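# Crank the pencil sharpener a bit past one clockwise turn

## Task

Rotate the pencil sharpener's crank clockwise by slightly more than one complete revolution, with clockwise judged while facing the side that carries the crank; the turn only counts if the crank stays at that angle on its own after the robot lets go, not merely while the gripper holds it.

## Robot and tools

Robot: a single Franka FR3 arm (seven joints) with a Robotiq 2F-140 parallel gripper. There is one arm, so every motion argument describes one gripper pose. Fingers point along the gripper's own +z axis and close along its y axis. end_effector_position is the pinch point, midway between the pads when shut; closed fingertips extend about 33 mm past it, fully open ones about 9 mm. Closing pushes the tips roughly 24 mm farther out, so keep that clearance above surfaces.

Frame: the scene frame has its origin on the table surface beneath the arm base, +z up, and +y to the left when facing along +x. Positions are metres; orientations are unit quaternions written w first (qw, qx, qy, qz). The base may be slightly tilted, and the reported hand position can be off, more so at long reach.

A row is 10 numbers in this order: x, y, z, qw, qx, qy, qz, position, force_limit, speed. The first seven are an absolute target pose for the gripper in the scene frame, not an offset. The last three are gripper settings, each from -1 to 1. position: +1 fully open (140 mm), about -0.8 pads touching, -1 keep closing until blocked. force_limit: squeeze strength, about 14 N at -1, 60 N at 0, 107 N at +1. speed: finger closing rate, about 30 mm/s at -1, 140 at 0, 250 at +1.

execute_actions(actions): a list of actions; each action is a list of up to 15 rows, each row lasting one 1/30 s step. If fewer than 15 rows are given, the last one repeats to fill the action. An empty list just returns state and images. Each target must lie within 0.6 m of the gripper's position at the start of that action along every gripper axis, or the action is rejected; if the first action fails this against the latest reported state, or any action is malformed, nothing runs. Repeat the desired quaternion in every row rather than copying a possibly drifted reported one.

Per step, the commanded pose is clipped to at most 70 mm and 16 degrees from the measured pose, and damped inverse kinematics chases it, favouring position over orientation. After an action the arm heads only to the last clipped pose, so a distant goal needs further commands. "Hand target" in a result is the pose currently being driven toward. Step readings list end_effector_position at some steps; HELD marks steps where the row was partly or wholly held back.

move(target, speed, blocking): target is one 10-number row as above (absolute pose plus gripper settings, the gripper part applied at the start). The gripper follows a straight-line path from its current pose; speed is the path's top speed in m/s, 0.002 to 0.5 (default 0.25), with rotation capped at twice that value in rad/s. The path takes 0.5 to 10 s and is cut off at 10 s. Rotation takes the shorter direction. It does not avoid obstacles, can lag, drift and overshoot speed, especially near full extension. Faster contact and aiming deeper past a contact both hit harder. The result adds a "move:" line: done means at rest near target; other endings include off_target, moving, held (last step blocked by a check) or fault, plus the distance to target and limits used (paced: pose clipped; held: some steps blocked, after which motion can surge). With blocking=false the result returns after 0.5 s while motion continues; new moves or execute_actions are refused until a result shows it ended, so use wait or stop.

wait(seconds): 0 to 10; the arm keeps its last command and a running move carries on; returns early if that move ends. stop(): brakes a running move (needs room, more when fast); fingers keep moving. zoom_image(camera, region): camera is cam_high or cam_wrist; region [x0, y0, x1, y1] in pixels of that 504x504 image, origin top-left, at most 504 by 504. read_manual(section): only "licences"; moves nothing. finished_scene(scene): ends the current scene, given its number, once the last command has been held; irreversible and reports success.

Results: the state line gives end_effector_position and end_effector_quat_wxyz, joint positions in URDF order, and the gripper's position_measured in counts (3 fully open, 230 pads met, not linear). object_status: 0 moving, 1 blocked while opening, 2 blocked while closing (a grip), 3 reached the command or pads met (thin items may still be held). To grasp, send -1 and confirm status 2. Blocked fingers stay put until a position number differing by 0.01 or more is sent, or the object yields; to grip harder, raise force_limit and switch position between -1 and -0.98. "pose unreachable" means the clearance check (which includes the base mount) altered or blocked the command.

Joint ranges (rad), base outward: -2.744..2.744, -1.784..1.784, -2.901..2.901, -3.042..-0.152, -2.807..2.807, 0.544..4.517, -3.016..3.016. Load limits (N m): 20, 20, 18, 18, 12, 12, 12; a held object's weight adds. Hitting one triggers a torque fault: the arm halts 10 s and the rest of the call is dropped. MOTOR HOT warns of heat from sustained load; reaching the limit brakes the arm (OVER-TEMPERATURE FAULT) until cooled.

Cameras: cam_high is fixed, cam_wrist rides on the hand; calibration lines give K, distortion and T_world_to_cam, which may be a few degrees and millimetres off. The robot holds its last command while you think.

Avoid: dropping or slipping parts, slamming into the sharpener, hard pushes, knocking things over, and leaving the crank held by the gripper at the end. Smooth, quick, low-effort motion is better.

Each tool is called as name(argument=value, ...), one argument or row to a line, values as JSON.

## Session

execute_actions(
  actions=[],
)

Scene clock: 0.00 s.
end_effector_position=(+0.4374, +0.0615, +0.3037) position_measured=3 object_status=3 end_effector_quat_wxyz=(+0.099, -0.293, +0.949, -0.058)
Joint positions: [ 0.002 -0.535  0.212 -2.607  0.028  2.295  1.118]
Joint velocities: [ 0.001 -0.     0.     0.     0.001  0.    -0.   ]
Hand target: +0.437, +0.061, +0.304; +0.099, -0.293, +0.949, -0.058

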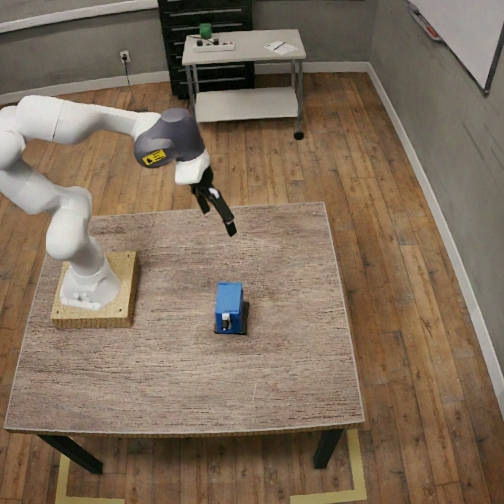

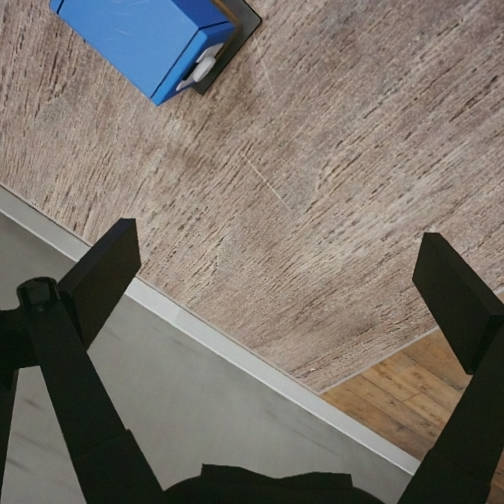

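zoom_image(
  camera="cam_high",
  region=[190, 270, 270, 350],
)

zoom_image(
  camera="cam_wrist",
  region=[40, 0, 280, 140],
)

Region (190, 270, 270, 350) of cam_high's 504x504 image, scaled by 6.300, with more detail than that image has.

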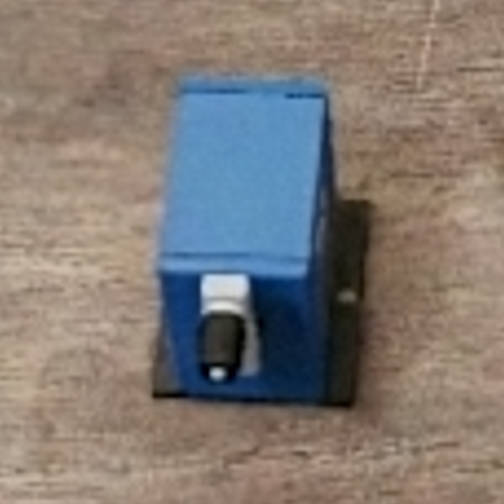

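Region (40, 0, 280, 140) of cam_wrist's 504x504 image, scaled by 2.100, with more detail than that image has; it fills the top 294 rows of this view, and the rest is white.

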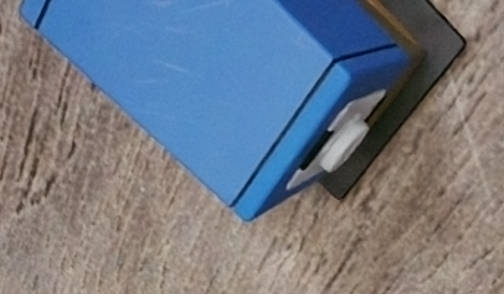

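move(
  target=[0.44,-0.32,0.16,0.3536,-0.612,-0.612,-0.3536,0.2,0,0],
)

Scene clock: 17.20 s.
end_effector_position=(+0.4321, -0.3232, +0.1581) position_measured=104 object_status=3 end_effector_quat_wxyz=(-0.358, +0.610, +0.619, +0.341)
Joint positions: [-0.745  1.022 -0.307 -1.068  0.733  1.103  2.042]
Joint velocities: [ 0.    -0.     0.002  0.002  0.001 -0.005  0.03 ]
Hand target: +0.432, -0.323, +0.158; -0.362, +0.615, +0.614, +0.339
Off the commanded pose: 0.009 m, 2 deg.
move: off_target
camera_calibration (this result's frames):
cam_wrist: T_world_to_cam=[[0.995891, 0.0898947, -0.010991, -0.3879], [0.0707329, -0.847857, -0.525486, -0.217939], [-0.0565573, 0.52255, -0.850731, 0.505057], [0, 0, 0, 1]] pos_world=[0.430287, -0.413829, 0.31088]

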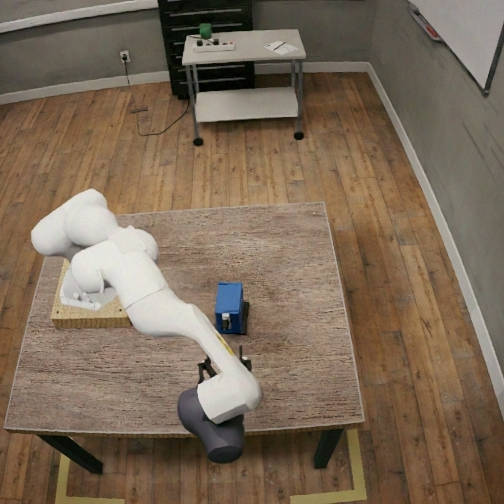

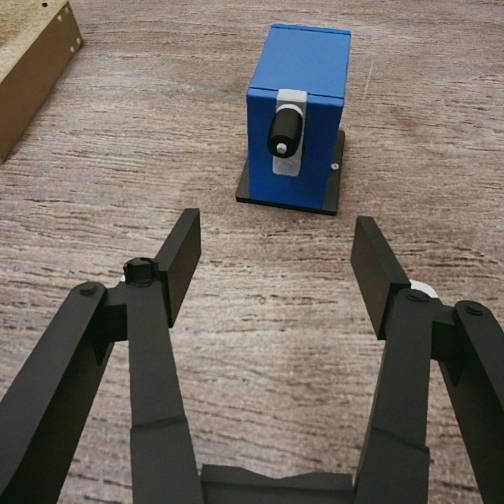

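move(
  target=[0.434,-0.2,0.22,0,-0.669,0.743,0,-0.1,0,0],
)

move(
  target=[0.434,-0.197,0.165,0,-0.669,0.743,0,-0.1,0,0],
  speed=0.1,
)

Scene clock: 37.03 s.
end_effector_position=(+0.4394, -0.2014, +0.2206) position_measured=141 object_status=3 end_effector_quat_wxyz=(+0.005, -0.659, +0.752, -0.006)
Joint positions: [-0.83  -0.132  0.428 -2.387  0.078  2.279 -0.359]
Joint velocities: [ 0.    -0.     0.001 -0.     0.003  0.    -0.032]
Hand target: +0.440, -0.201, +0.221; +0.006, -0.664, +0.747, -0.007
Off the commanded pose: 0.006 m, 2 deg.
move: off_target
camera_calibration (this result's frames):
cam_wrist: T_world_to_cam=[[-0.993289, 0.092093, -0.0699743, 0.482081], [0.049731, 0.886272, 0.460487, 0.0586486], [0.104424, 0.453917, -0.884904, 0.418002], [0, 0, 0, 1]] pos_world=[0.43228, -0.286113, 0.376618]

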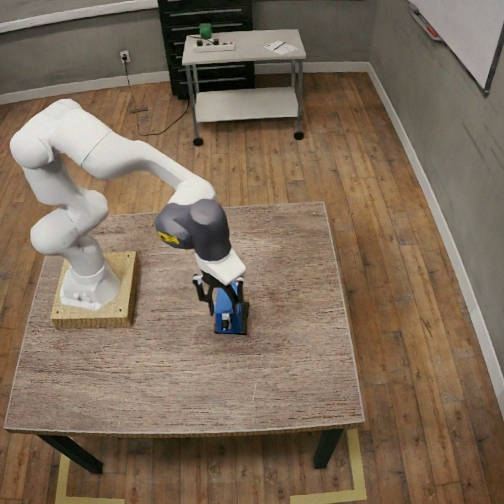

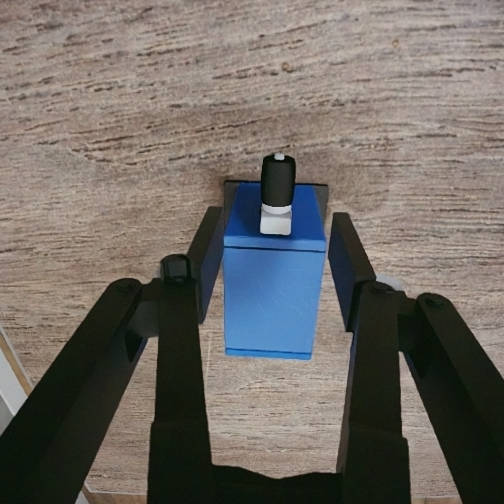

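Scene clock: 38.17 s.
end_effector_position=(+0.4349, -0.1990, +0.1658) position_measured=141 object_status=3 end_effector_quat_wxyz=(+0.001, -0.670, +0.742, +0.000)
Joint positions: [-0.83  -0.032  0.435 -2.441  0.025  2.411 -0.347]
Joint velocities: [ 0.     0.    -0.     0.001 -0.002  0.011  0.008]
Hand target: +0.435, -0.198, +0.164; +0.001, -0.669, +0.743, -0.000
Off the commanded pose: 0.002 m, 0 deg.
move: done
camera_calibration (this result's frames):
cam_wrist: T_world_to_cam=[[-0.996439, 0.0628812, -0.0561735, 0.466748], [0.0297531, 0.885575, 0.463543, 0.0900191], [0.078894, 0.460221, -0.884292, 0.381085], [0, 0, 0, 1]] pos_world=[0.432342, -0.284452, 0.321482]

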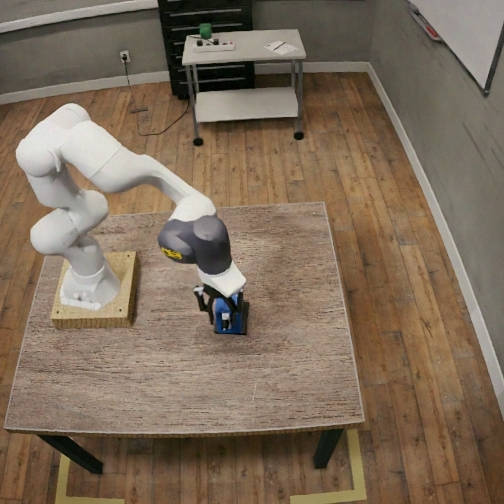

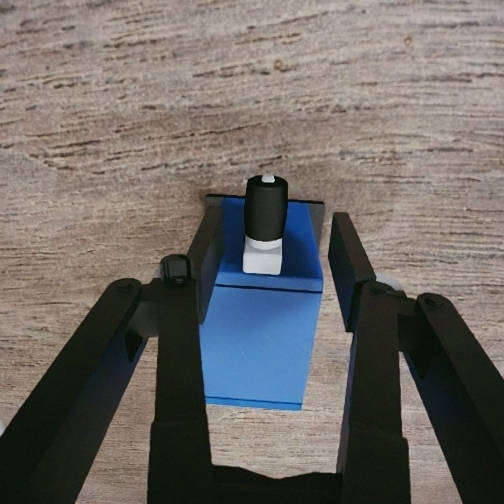

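move(
  target=[0.442,-0.205,0.138,0,-0.669,0.743,0,-0.1,0,0],
  speed=0.05,
)

move(
  target=[0.442,-0.205,0.138,0,-0.669,0.743,0,-1,-0.3,0],
  speed=0.05,
)

Scene clock: 45.63 s.
end_effector_position=(+0.4411, -0.2037, +0.1376) position_measured=141 object_status=3 end_effector_quat_wxyz=(-0.000, -0.673, +0.740, +0.002)
Joint positions: [-0.83   0.056  0.429 -2.429 -0.034  2.475 -0.314]
Joint velocities: [ 0.     0.001 -0.     0.001 -0.003  0.008  0.014]
Hand target: +0.442, -0.206, +0.138; +0.000, -0.669, +0.743, -0.000
Off the commanded pose: 0.002 m, 1 deg.
move: done
camera_calibration (this result's frames):
cam_wrist: T_world_to_cam=[[-0.997051, 0.0561278, -0.0523313, 0.469992], [0.02548, 0.885386, 0.464157, 0.108767], [0.0723855, 0.461455, -0.884206, 0.360997], [0, 0, 0, 1]] pos_world=[0.439704, -0.289265, 0.293306]

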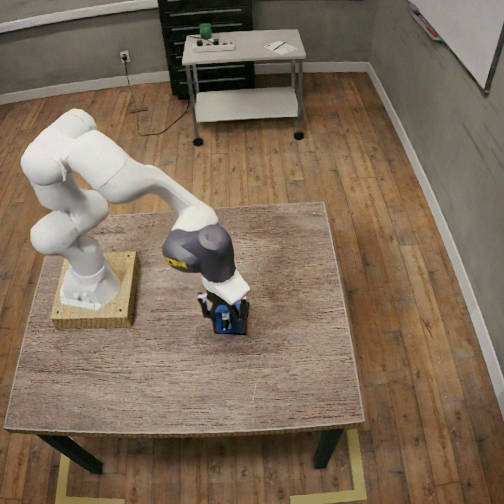

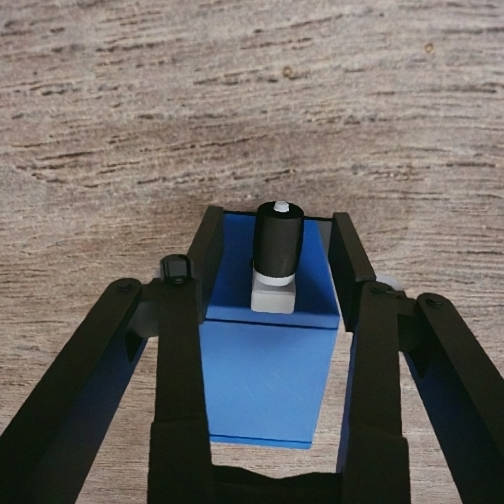

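Scene clock: 46.33 s.
end_effector_position=(+0.4422, -0.2038, +0.1378) position_measured=200 object_status=2 end_effector_quat_wxyz=(+0.001, -0.670, +0.742, +0.001)
Joint positions: [-0.83   0.056  0.429 -2.429 -0.034  2.478 -0.307]
Joint velocities: [-0.     0.001  0.001  0.001  0.     0.001  0.005]
Hand target: +0.442, -0.205, +0.138; +0.000, -0.669, +0.743, +0.000
Off the commanded pose: 0.001 m, 0 deg.
move: done
camera_calibration (this result's frames):
cam_wrist: T_world_to_cam=[[-0.996515, 0.0625571, -0.0551757, 0.472597], [0.0299243, 0.885555, 0.463569, 0.106915], [0.0778606, 0.460302, -0.884341, 0.358496], [0, 0, 0, 1]] pos_world=[0.439838, -0.28926, 0.293546]

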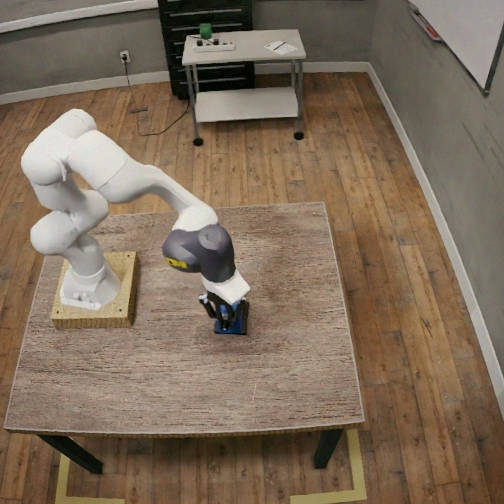

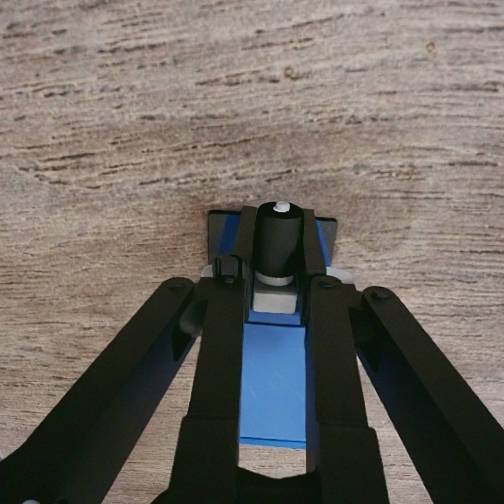

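execute_actions(
  actions=[
    [[0.461,-0.207,0.134,0,-0.669,0.743,0,-1,-0.3,0]],
    [[0.477,-0.2085,0.123,0,-0.669,0.743,0,-1,-0.3,0]],
    [[0.488,-0.2096,0.107,0,-0.669,0.743,0,-1,-0.3,0]],
    [[0.492,-0.21,0.088,0,-0.669,0.743,0,-1,-0.3,0]],
  ],
)

Scene clock: 61.80 s.
end_effector_position=(+0.4458, -0.2055, +0.1318) position_measured=200 object_status=2 end_effector_quat_wxyz=(-0.027, -0.669, +0.742, +0.037)
Joint positions: [-0.816  0.146  0.427 -2.316 -0.111  2.355 -0.24 ]
Joint velocities: [-0.    -0.001  0.     0.001  0.001  0.001 -0.   ]
Hand target: +0.447, -0.206, +0.132; -0.026, -0.671, +0.741, +0.035
Off the commanded pose: 0.049 m, 5 deg.
TORQUE FAULT: the external load on joint 2 (shoulder) reached its load limit, and the arm stopped for 10 seconds. That time counts as 19 of the actions that you can send in this scene. The arm's remaining commands of this call were not run. The gripper holds where it stopped, with its grip as last carried out, and the arm accepts commands again: back off and push less far. The arm stops again, at the same cost, whenever a joint's load reaches its limit.
Step readings (end_effector_position; steps 1 to 15: 1st action; 16 to 30: 2nd action; 31 to 45: 3rd action):
0: (+0.4422, -0.2038, +0.1378)
1: (+0.4437, -0.2042, +0.1372)
2: (+0.4441, -0.2048, +0.1367)
4: (+0.4446, -0.2049, +0.1368)
8: (+0.4448, -0.2049, +0.1368)
15: (+0.4448, -0.2050, +0.1369)
16: (+0.4456, -0.2050, +0.1362)
17: (+0.4458, -0.2054, +0.1350)
19: (+0.4460, -0.2057, +0.1332)
23: (+0.4463, -0.2058, +0.1329)
30: (+0.4464, -0.2059, +0.1330)
31: (+0.4466, -0.2058, +0.1319)
32: (+0.4459, -0.2058, +0.1317)
34: (+0.4458, -0.2055, +0.1318)
38: (+0.4458, -0.2055, +0.1318)
45: (+0.4458, -0.2055, +0.1318)
camera_calibration (this result's frames):
cam_wrist: T_world_to_cam=[[-0.997353, 0.063508, 0.0353985, 0.464583], [0.072701, 0.877416, 0.47419, 0.088969], [-0.000944405, 0.475508, -0.879711, 0.391273], [0, 0, 0, 1]] pos_world=[0.457255, -0.293621, 0.285573]

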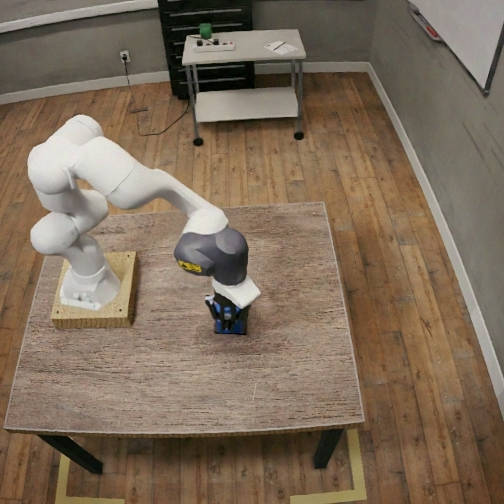

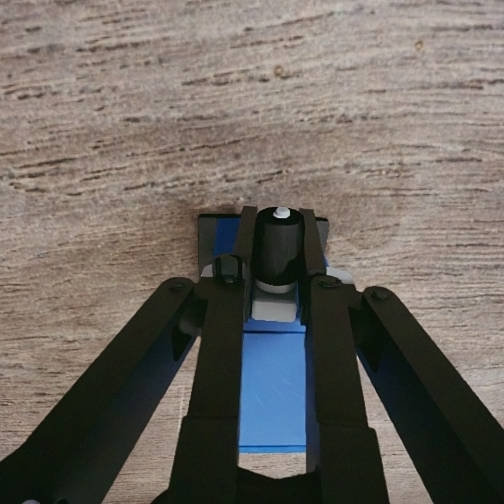

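execute_actions(
  actions=[
    [[0.443,-0.205,0.138,0,-0.669,0.743,0,-0.4,-1,0]],
    [[0.442,-0.218,0.138,0,-0.669,0.743,0,-0.4,-1,0]],
    [[0.442,-0.218,0.138,0,-0.669,0.743,0,-1,-1,0]],
    [[0.452,-0.219,0.137,0,-0.669,0.743,0,-1,-1,0]],
    [[0.461,-0.22,0.134,0,-0.669,0.743,0,-1,-1,0]],
  ],
)

Scene clock: 68.00 s.
end_effector_position=(+0.4602, -0.2186, +0.1338) position_measured=198 object_status=2 end_effector_quat_wxyz=(+0.001, -0.669, +0.743, +0.001)
Joint positions: [-0.837  0.128  0.424 -2.353 -0.079  2.466 -0.285]
Joint velocities: [-0.     0.    -0.001  0.001 -0.003  0.     0.015]
Hand target: +0.461, -0.220, +0.134; +0.000, -0.669, +0.743, -0.000
Off the commanded pose: 0.002 m, 0 deg.
Step readings (end_effector_position; steps 1 to 15: 1st action; 16 to 30: 2nd action; 31 to 45: 3rd action; 46 to 60: 4th action; 61 to 75: 5th action):
0: (+0.4458, -0.2055, +0.1318)
1: (+0.4443, -0.2053, +0.1324)
2: (+0.4410, -0.2043, +0.1336)
4: (+0.4372, -0.2032, +0.1355)
8: (+0.4378, -0.2030, +0.1367)
15: (+0.4415, -0.2033, +0.1372)
16: (+0.4418, -0.2045, +0.1374)
17: (+0.4419, -0.2071, +0.1376)
19: (+0.4412, -0.2122, +0.1379)
23: (+0.4406, -0.2157, +0.1380)
30: (+0.4408, -0.2158, +0.1380)
31: (+0.4409, -0.2158, +0.1380)
32: (+0.4409, -0.2158, +0.1379)
34: (+0.4410, -0.2158, +0.1379)
38: (+0.4410, -0.2158, +0.1379)
45: (+0.4410, -0.2159, +0.1379)
46: (+0.4429, -0.2163, +0.1379)
47: (+0.4458, -0.2167, +0.1375)
49: (+0.4491, -0.2171, +0.1371)
53: (+0.4509, -0.2173, +0.1368)
60: (+0.4511, -0.2174, +0.1367)
61: (+0.4530, -0.2176, +0.1364)
62: (+0.4555, -0.2178, +0.1356)
64: (+0.4583, -0.2182, +0.1346)
68: (+0.4599, -0.2185, +0.1339)
75: end_effector_position above
camera_calibration (this result's frames):
cam_wrist: T_world_to_cam=[[-0.996342, 0.0650996, -0.0553599, 0.49175], [0.0320181, 0.885011, 0.464467, 0.12015], [0.0792307, 0.460995, -0.883858, 0.359781], [0, 0, 0, 1]] pos_world=[0.457599, -0.304205, 0.289413]

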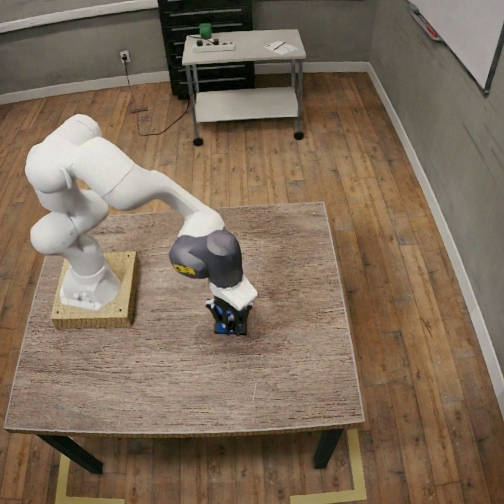

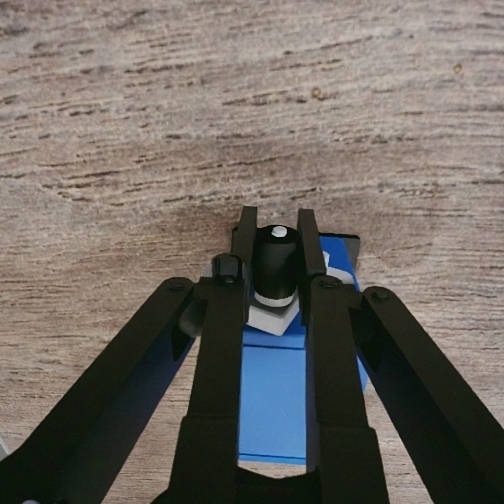

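Works now. Continue.

execute_actions(
  actions=[
    [[0.477,-0.2215,0.123,0,-0.669,0.743,0,-1,-1,0]],
    [[0.488,-0.2226,0.107,0,-0.669,0.743,0,-1,-1,0]],
    [[0.492,-0.223,0.088,0,-0.669,0.743,0,-1,-1,0]],
    [[0.488,-0.2226,0.069,0,-0.669,0.743,0,-1,-1,0]],
  ],
)

zoom_image(
  camera="cam_high",
  region=[190, 270, 270, 350],
)

Scene clock: 73.03 s.
end_effector_position=(+0.4863, -0.2227, +0.0694) position_measured=198 object_status=2 end_effector_quat_wxyz=(-0.001, -0.669, +0.743, +0.003)
Joint positions: [-0.774  0.342  0.365 -2.265 -0.219  2.568 -0.172]
Joint velocities: [-0.001 -0.     0.    -0.002 -0.005  0.003  0.014]
Hand target: +0.488, -0.223, +0.069; +0.000, -0.669, +0.743, +0.000
Off the commanded pose: 0.002 m, 0 deg.
Step readings (end_effector_position; steps 1 to 15: 1st action; 16 to 30: 2nd action; 31 to 45: 3rd action; 46 to 60: 4th action):
0: (+0.4603, -0.2186, +0.1337)
1: (+0.4634, -0.2189, +0.1325)
2: (+0.4676, -0.2193, +0.1298)
4: (+0.4724, -0.2201, +0.1261)
8: (+0.4752, -0.2206, +0.1236)
15: (+0.4756, -0.2207, +0.1231)
16: (+0.4777, -0.2209, +0.1211)
17: (+0.4806, -0.2211, +0.1172)
19: (+0.4839, -0.2218, +0.1116)
23: (+0.4859, -0.2221, +0.1077)
30: (+0.4862, -0.2222, +0.1069)
31: (+0.4870, -0.2224, +0.1047)
32: (+0.4883, -0.2223, +0.1003)
34: (+0.4894, -0.2227, +0.0937)
38: (+0.4898, -0.2228, +0.0887)
45: (+0.4898, -0.2229, +0.0878)
46: (+0.4898, -0.2230, +0.0859)
47: (+0.4894, -0.2227, +0.0819)
49: (+0.4881, -0.2228, +0.0753)
53: (+0.4866, -0.2227, +0.0701)
60: end_effector_position above
camera_calibration (this result's frames):
cam_wrist: T_world_to_cam=[[-0.996584, 0.0659746, -0.0496745, 0.514391], [0.035378, 0.884569, 0.465066, 0.15107], [0.0746231, 0.46172, -0.883881, 0.305057], [0, 0, 0, 1]] pos_world=[0.484525, -0.308419, 0.224928]

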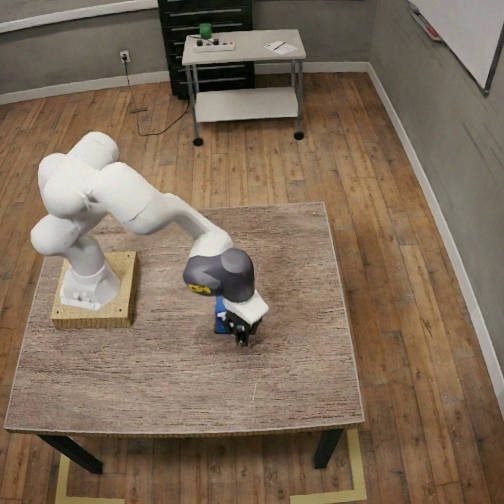

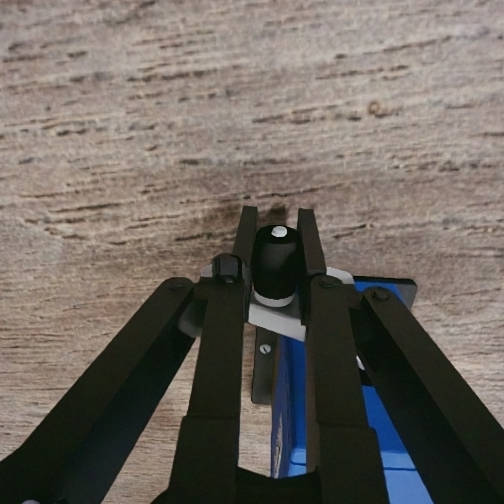

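Region (190, 270, 270, 350) of cam_high's 504x504 image, scaled by 6.300, with more detail than that image has.

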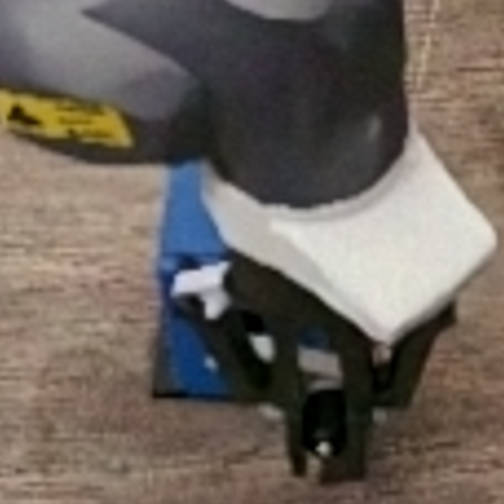

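execute_actions(
  actions=[
    [[0.476,-0.2214,0.055,0,-0.669,0.743,0,-1,-1,0]],
    [[0.460,-0.2198,0.045,0,-0.669,0.743,0,-1,-1,0]],
    [[0.442,-0.218,0.041,0,-0.669,0.743,0,-1,-1,0]],
    [[0.424,-0.2162,0.045,0,-0.669,0.743,0,-1,-1,0]],
    [[0.408,-0.2146,0.055,0,-0.669,0.743,0,-1,-1,0]],
    [[0.398,-0.2136,0.071,0,-0.669,0.743,0,-1,-1,0]],
    [[0.394,-0.2132,0.089,0,-0.669,0.743,0,-1,-1,0]],
    [[0.398,-0.2136,0.107,0,-0.669,0.743,0,-1,-1,0]],
  ],
)

Scene clock: 80.87 s.
end_effector_position=(+0.3933, -0.2102, +0.1035) position_measured=198 object_status=2 end_effector_quat_wxyz=(-0.002, -0.665, +0.747, +0.005)
Joint positions: [-0.92   0.041  0.459 -2.566 -0.033  2.589 -0.35 ]
Joint velocities: [-0.    -0.004  0.001  0.005  0.008 -0.009 -0.023]
Hand target: +0.398, -0.213, +0.107; -0.000, -0.669, +0.743, +0.000
Off the commanded pose: 0.007 m, 1 deg.
Step readings (end_effector_position; steps 1 to 15: 1st action; 16 to 30: 2nd action; 31 to 45: 3rd action; 46 to 60: 4th action; 61 to 75: 5th action; 76 to 90: 6th action; 91 to 105: 7th action; 106 to 120: 8th action):
0: (+0.4862, -0.2227, +0.0692)
1: (+0.4852, -0.2225, +0.0679)
2: (+0.4840, -0.2223, +0.0655)
4: (+0.4819, -0.2221, +0.0614)
8: (+0.4795, -0.2219, +0.0576)
15: (+0.4790, -0.2218, +0.0569)
16: (+0.4774, -0.2215, +0.0560)
17: (+0.4743, -0.2211, +0.0537)
19: (+0.4681, -0.2205, +0.0490)
23: (+0.4617, -0.2197, +0.0447)
30: (+0.4613, -0.2197, +0.0445)
31: (+0.4585, -0.2192, +0.0442)
32: (+0.4546, -0.2190, +0.0436)
34: (+0.4510, -0.2185, +0.0434)
38: (+0.4498, -0.2183, +0.0432)
45: (+0.4497, -0.2183, +0.0432)
46: (+0.4454, -0.2174, +0.0432)
47: (+0.4389, -0.2171, +0.0431)
49: (+0.4312, -0.2159, +0.0435)
53: (+0.4269, -0.2154, +0.0446)
60: (+0.4262, -0.2153, +0.0448)
61: (+0.4226, -0.2146, +0.0460)
62: (+0.4180, -0.2146, +0.0484)
64: (+0.4130, -0.2136, +0.0515)
68: (+0.4101, -0.2132, +0.0537)
75: (+0.4095, -0.2132, +0.0541)
76: (+0.4071, -0.2127, +0.0562)
77: (+0.4039, -0.2126, +0.0598)
79: (+0.4003, -0.2118, +0.0646)
83: (+0.3980, -0.2114, +0.0683)
90: (+0.3975, -0.2114, +0.0693)
91: (+0.3964, -0.2111, +0.0716)
92: (+0.3949, -0.2112, +0.0756)
94: (+0.3933, -0.2107, +0.0813)
98: (+0.3924, -0.2104, +0.0856)
105: (+0.3923, -0.2103, +0.0868)
106: (+0.3923, -0.2102, +0.0889)
107: (+0.3922, -0.2104, +0.0926)
109: (+0.3924, -0.2102, +0.0979)
113: (+0.3930, -0.2102, +0.1022)
120: end_effector_position above
camera_calibration (this result's frames):
cam_wrist: T_world_to_cam=[[-0.995928, 0.0782642, -0.0447346, 0.424379], [0.0484766, 0.883349, 0.466202, 0.121897], [0.0760031, 0.462135, -0.883547, 0.335894], [0, 0, 0, 1]] pos_world=[0.391213, -0.296119, 0.258934]

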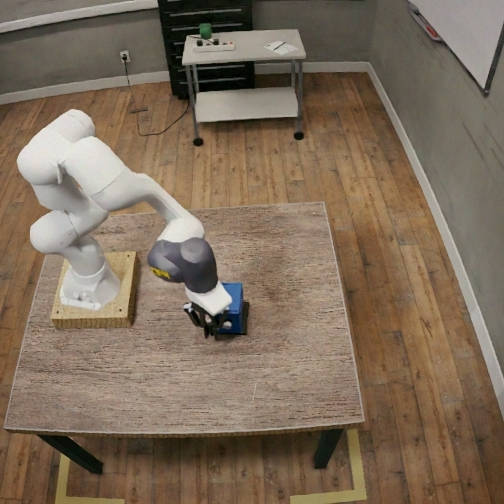

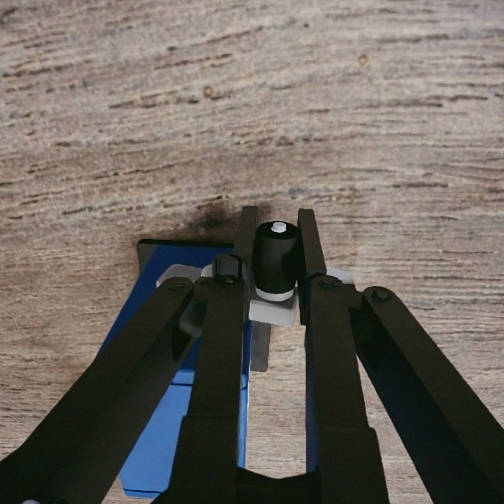

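execute_actions(
  actions=[
    [[0.399,-0.213,0.12,0,-0.669,0.743,0,-1,-1,0]],
    [[0.41,-0.214,0.133,0,-0.669,0.743,0,-1,-1,0]],
    [[0.424,-0.2155,0.141,0,-0.669,0.743,0,-1,-1,0]],
    [[0.441,-0.217,0.144,0,-0.669,0.743,0,-1,-1,0]],
    [[0.458,-0.219,0.141,0,-0.669,0.743,0,-1,-1,0]],
    [[0.472,-0.22,0.133,0,-0.669,0.743,0,-1,-1,0]],
  ],
)

Scene clock: 87.17 s.
end_effector_position=(+0.4694, -0.2198, +0.1324) position_measured=198 object_status=2 end_effector_quat_wxyz=(+0.000, -0.669, +0.743, +0.003)
Joint positions: [-0.879  0.162  0.472 -2.318 -0.111  2.453 -0.257]
Joint velocities: [ 0.002  0.003  0.     0.003 -0.006  0.     0.029]
Hand target: +0.472, -0.220, +0.133; +0.000, -0.669, +0.743, -0.000
Off the commanded pose: 0.003 m, 0 deg.
Step readings (end_effector_position; steps 1 to 15: 1st action; 16 to 30: 2nd action; 31 to 45: 3rd action; 46 to 60: 4th action; 61 to 75: 5th action; 76 to 90: 6th action):
0: (+0.3934, -0.2102, +0.1038)
1: (+0.3936, -0.2101, +0.1054)
2: (+0.3948, -0.2106, +0.1088)
4: (+0.3968, -0.2106, +0.1139)
8: (+0.3985, -0.2106, +0.1174)
15: (+0.3989, -0.2106, +0.1181)
16: (+0.4001, -0.2108, +0.1196)
17: (+0.4024, -0.2114, +0.1226)
19: (+0.4059, -0.2116, +0.1270)
23: (+0.4088, -0.2118, +0.1301)
30: (+0.4093, -0.2118, +0.1307)
31: (+0.4113, -0.2121, +0.1317)
32: (+0.4149, -0.2130, +0.1341)
34: (+0.4208, -0.2132, +0.1379)
38: (+0.4227, -0.2133, +0.1387)
45: (+0.4226, -0.2133, +0.1387)
46: (+0.4253, -0.2139, +0.1392)
47: (+0.4304, -0.2148, +0.1407)
49: (+0.4364, -0.2151, +0.1420)
53: (+0.4383, -0.2155, +0.1420)
60: (+0.4382, -0.2155, +0.1420)
61: (+0.4415, -0.2160, +0.1419)
62: (+0.4468, -0.2166, +0.1416)
64: (+0.4523, -0.2173, +0.1406)
68: (+0.4552, -0.2177, +0.1398)
75: (+0.4555, -0.2179, +0.1396)
76: (+0.4583, -0.2181, +0.1388)
77: (+0.4622, -0.2185, +0.1369)
79: (+0.4664, -0.2193, +0.1345)
83: (+0.4690, -0.2196, +0.1328)
90: end_effector_position above
camera_calibration (this result's frames):
cam_wrist: T_world_to_cam=[[-0.996509, 0.0654017, -0.0518939, 0.500646], [0.0338197, 0.884504, 0.465305, 0.120467], [0.0763321, 0.461925, -0.883628, 0.359925], [0, 0, 0, 1]] pos_world=[0.467351, -0.305555, 0.287966]

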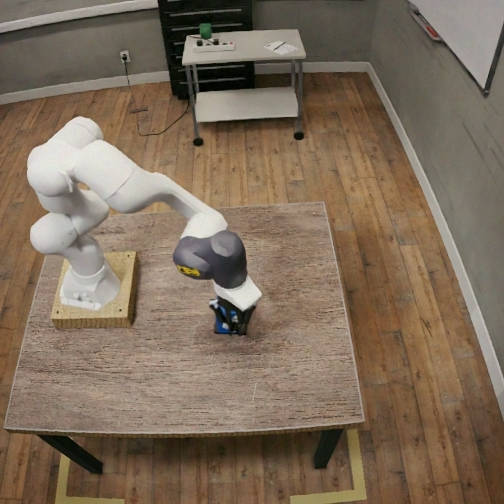

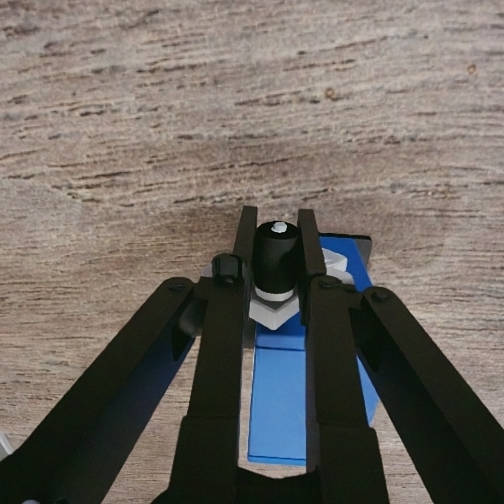

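execute_actions(
  actions=[
    [[0.47,-0.22,0.133,0,-0.669,0.743,0,-0.3,-1,0]],
    [[0.47,-0.22,0.19,0,-0.669,0.743,0,-0.3,-1,0]],
  ],
)

finished_scene(
  scene=1,
)

Scene clock: 90.03 s.
end_effector_position=(+0.4730, -0.2197, +0.1915) position_measured=167 object_status=3 end_effector_quat_wxyz=(+0.001, -0.664, +0.748, -0.006)
Joint positions: [-0.886  0.038  0.488 -2.287 -0.028  2.331 -0.296]
Joint velocities: [-0.001  0.     0.001  0.     0.015 -0.054 -0.044]
Hand target: +0.469, -0.219, +0.190; -0.000, -0.669, +0.743, +0.000
Off the commanded pose: 0.003 m, 1 deg.
Step readings (end_effector_position; steps 1 to 15: 1st action; 16 to 30: 2nd action):
0: (+0.4695, -0.2198, +0.1323)
1: (+0.4695, -0.2198, +0.1323)
2: (+0.4694, -0.2198, +0.1323)
4: (+0.4696, -0.2199, +0.1325)
8: (+0.4698, -0.2200, +0.1326)
15: (+0.4700, -0.2201, +0.1327)
16: (+0.4671, -0.2183, +0.1371)
17: (+0.4685, -0.2197, +0.1488)
19: (+0.4768, -0.2240, +0.1742)
23: (+0.4798, -0.2242, +0.1935)
30: end_effector_position above
camera_calibration (this result's frames):
cam_wrist: T_world_to_cam=[[-0.994797, 0.0784477, -0.0650024, 0.511786], [0.0403483, 0.889232, 0.455673, 0.0925435], [0.0935488, 0.45068, -0.887771, 0.40204], [0, 0, 0, 1]] pos_world=[0.467778, -0.303632, 0.348017]

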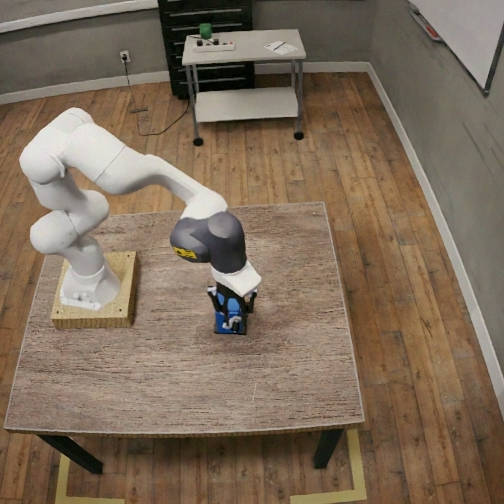

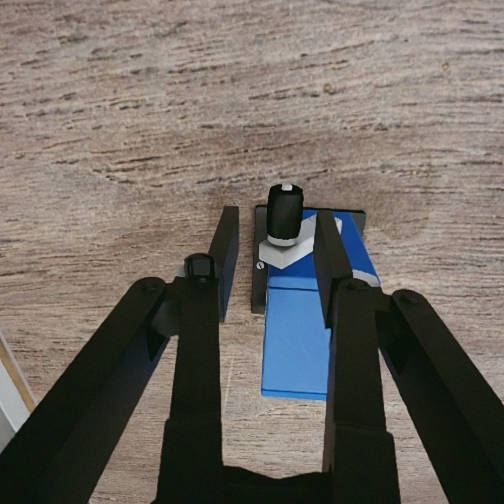

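The scene is finished: the task was done.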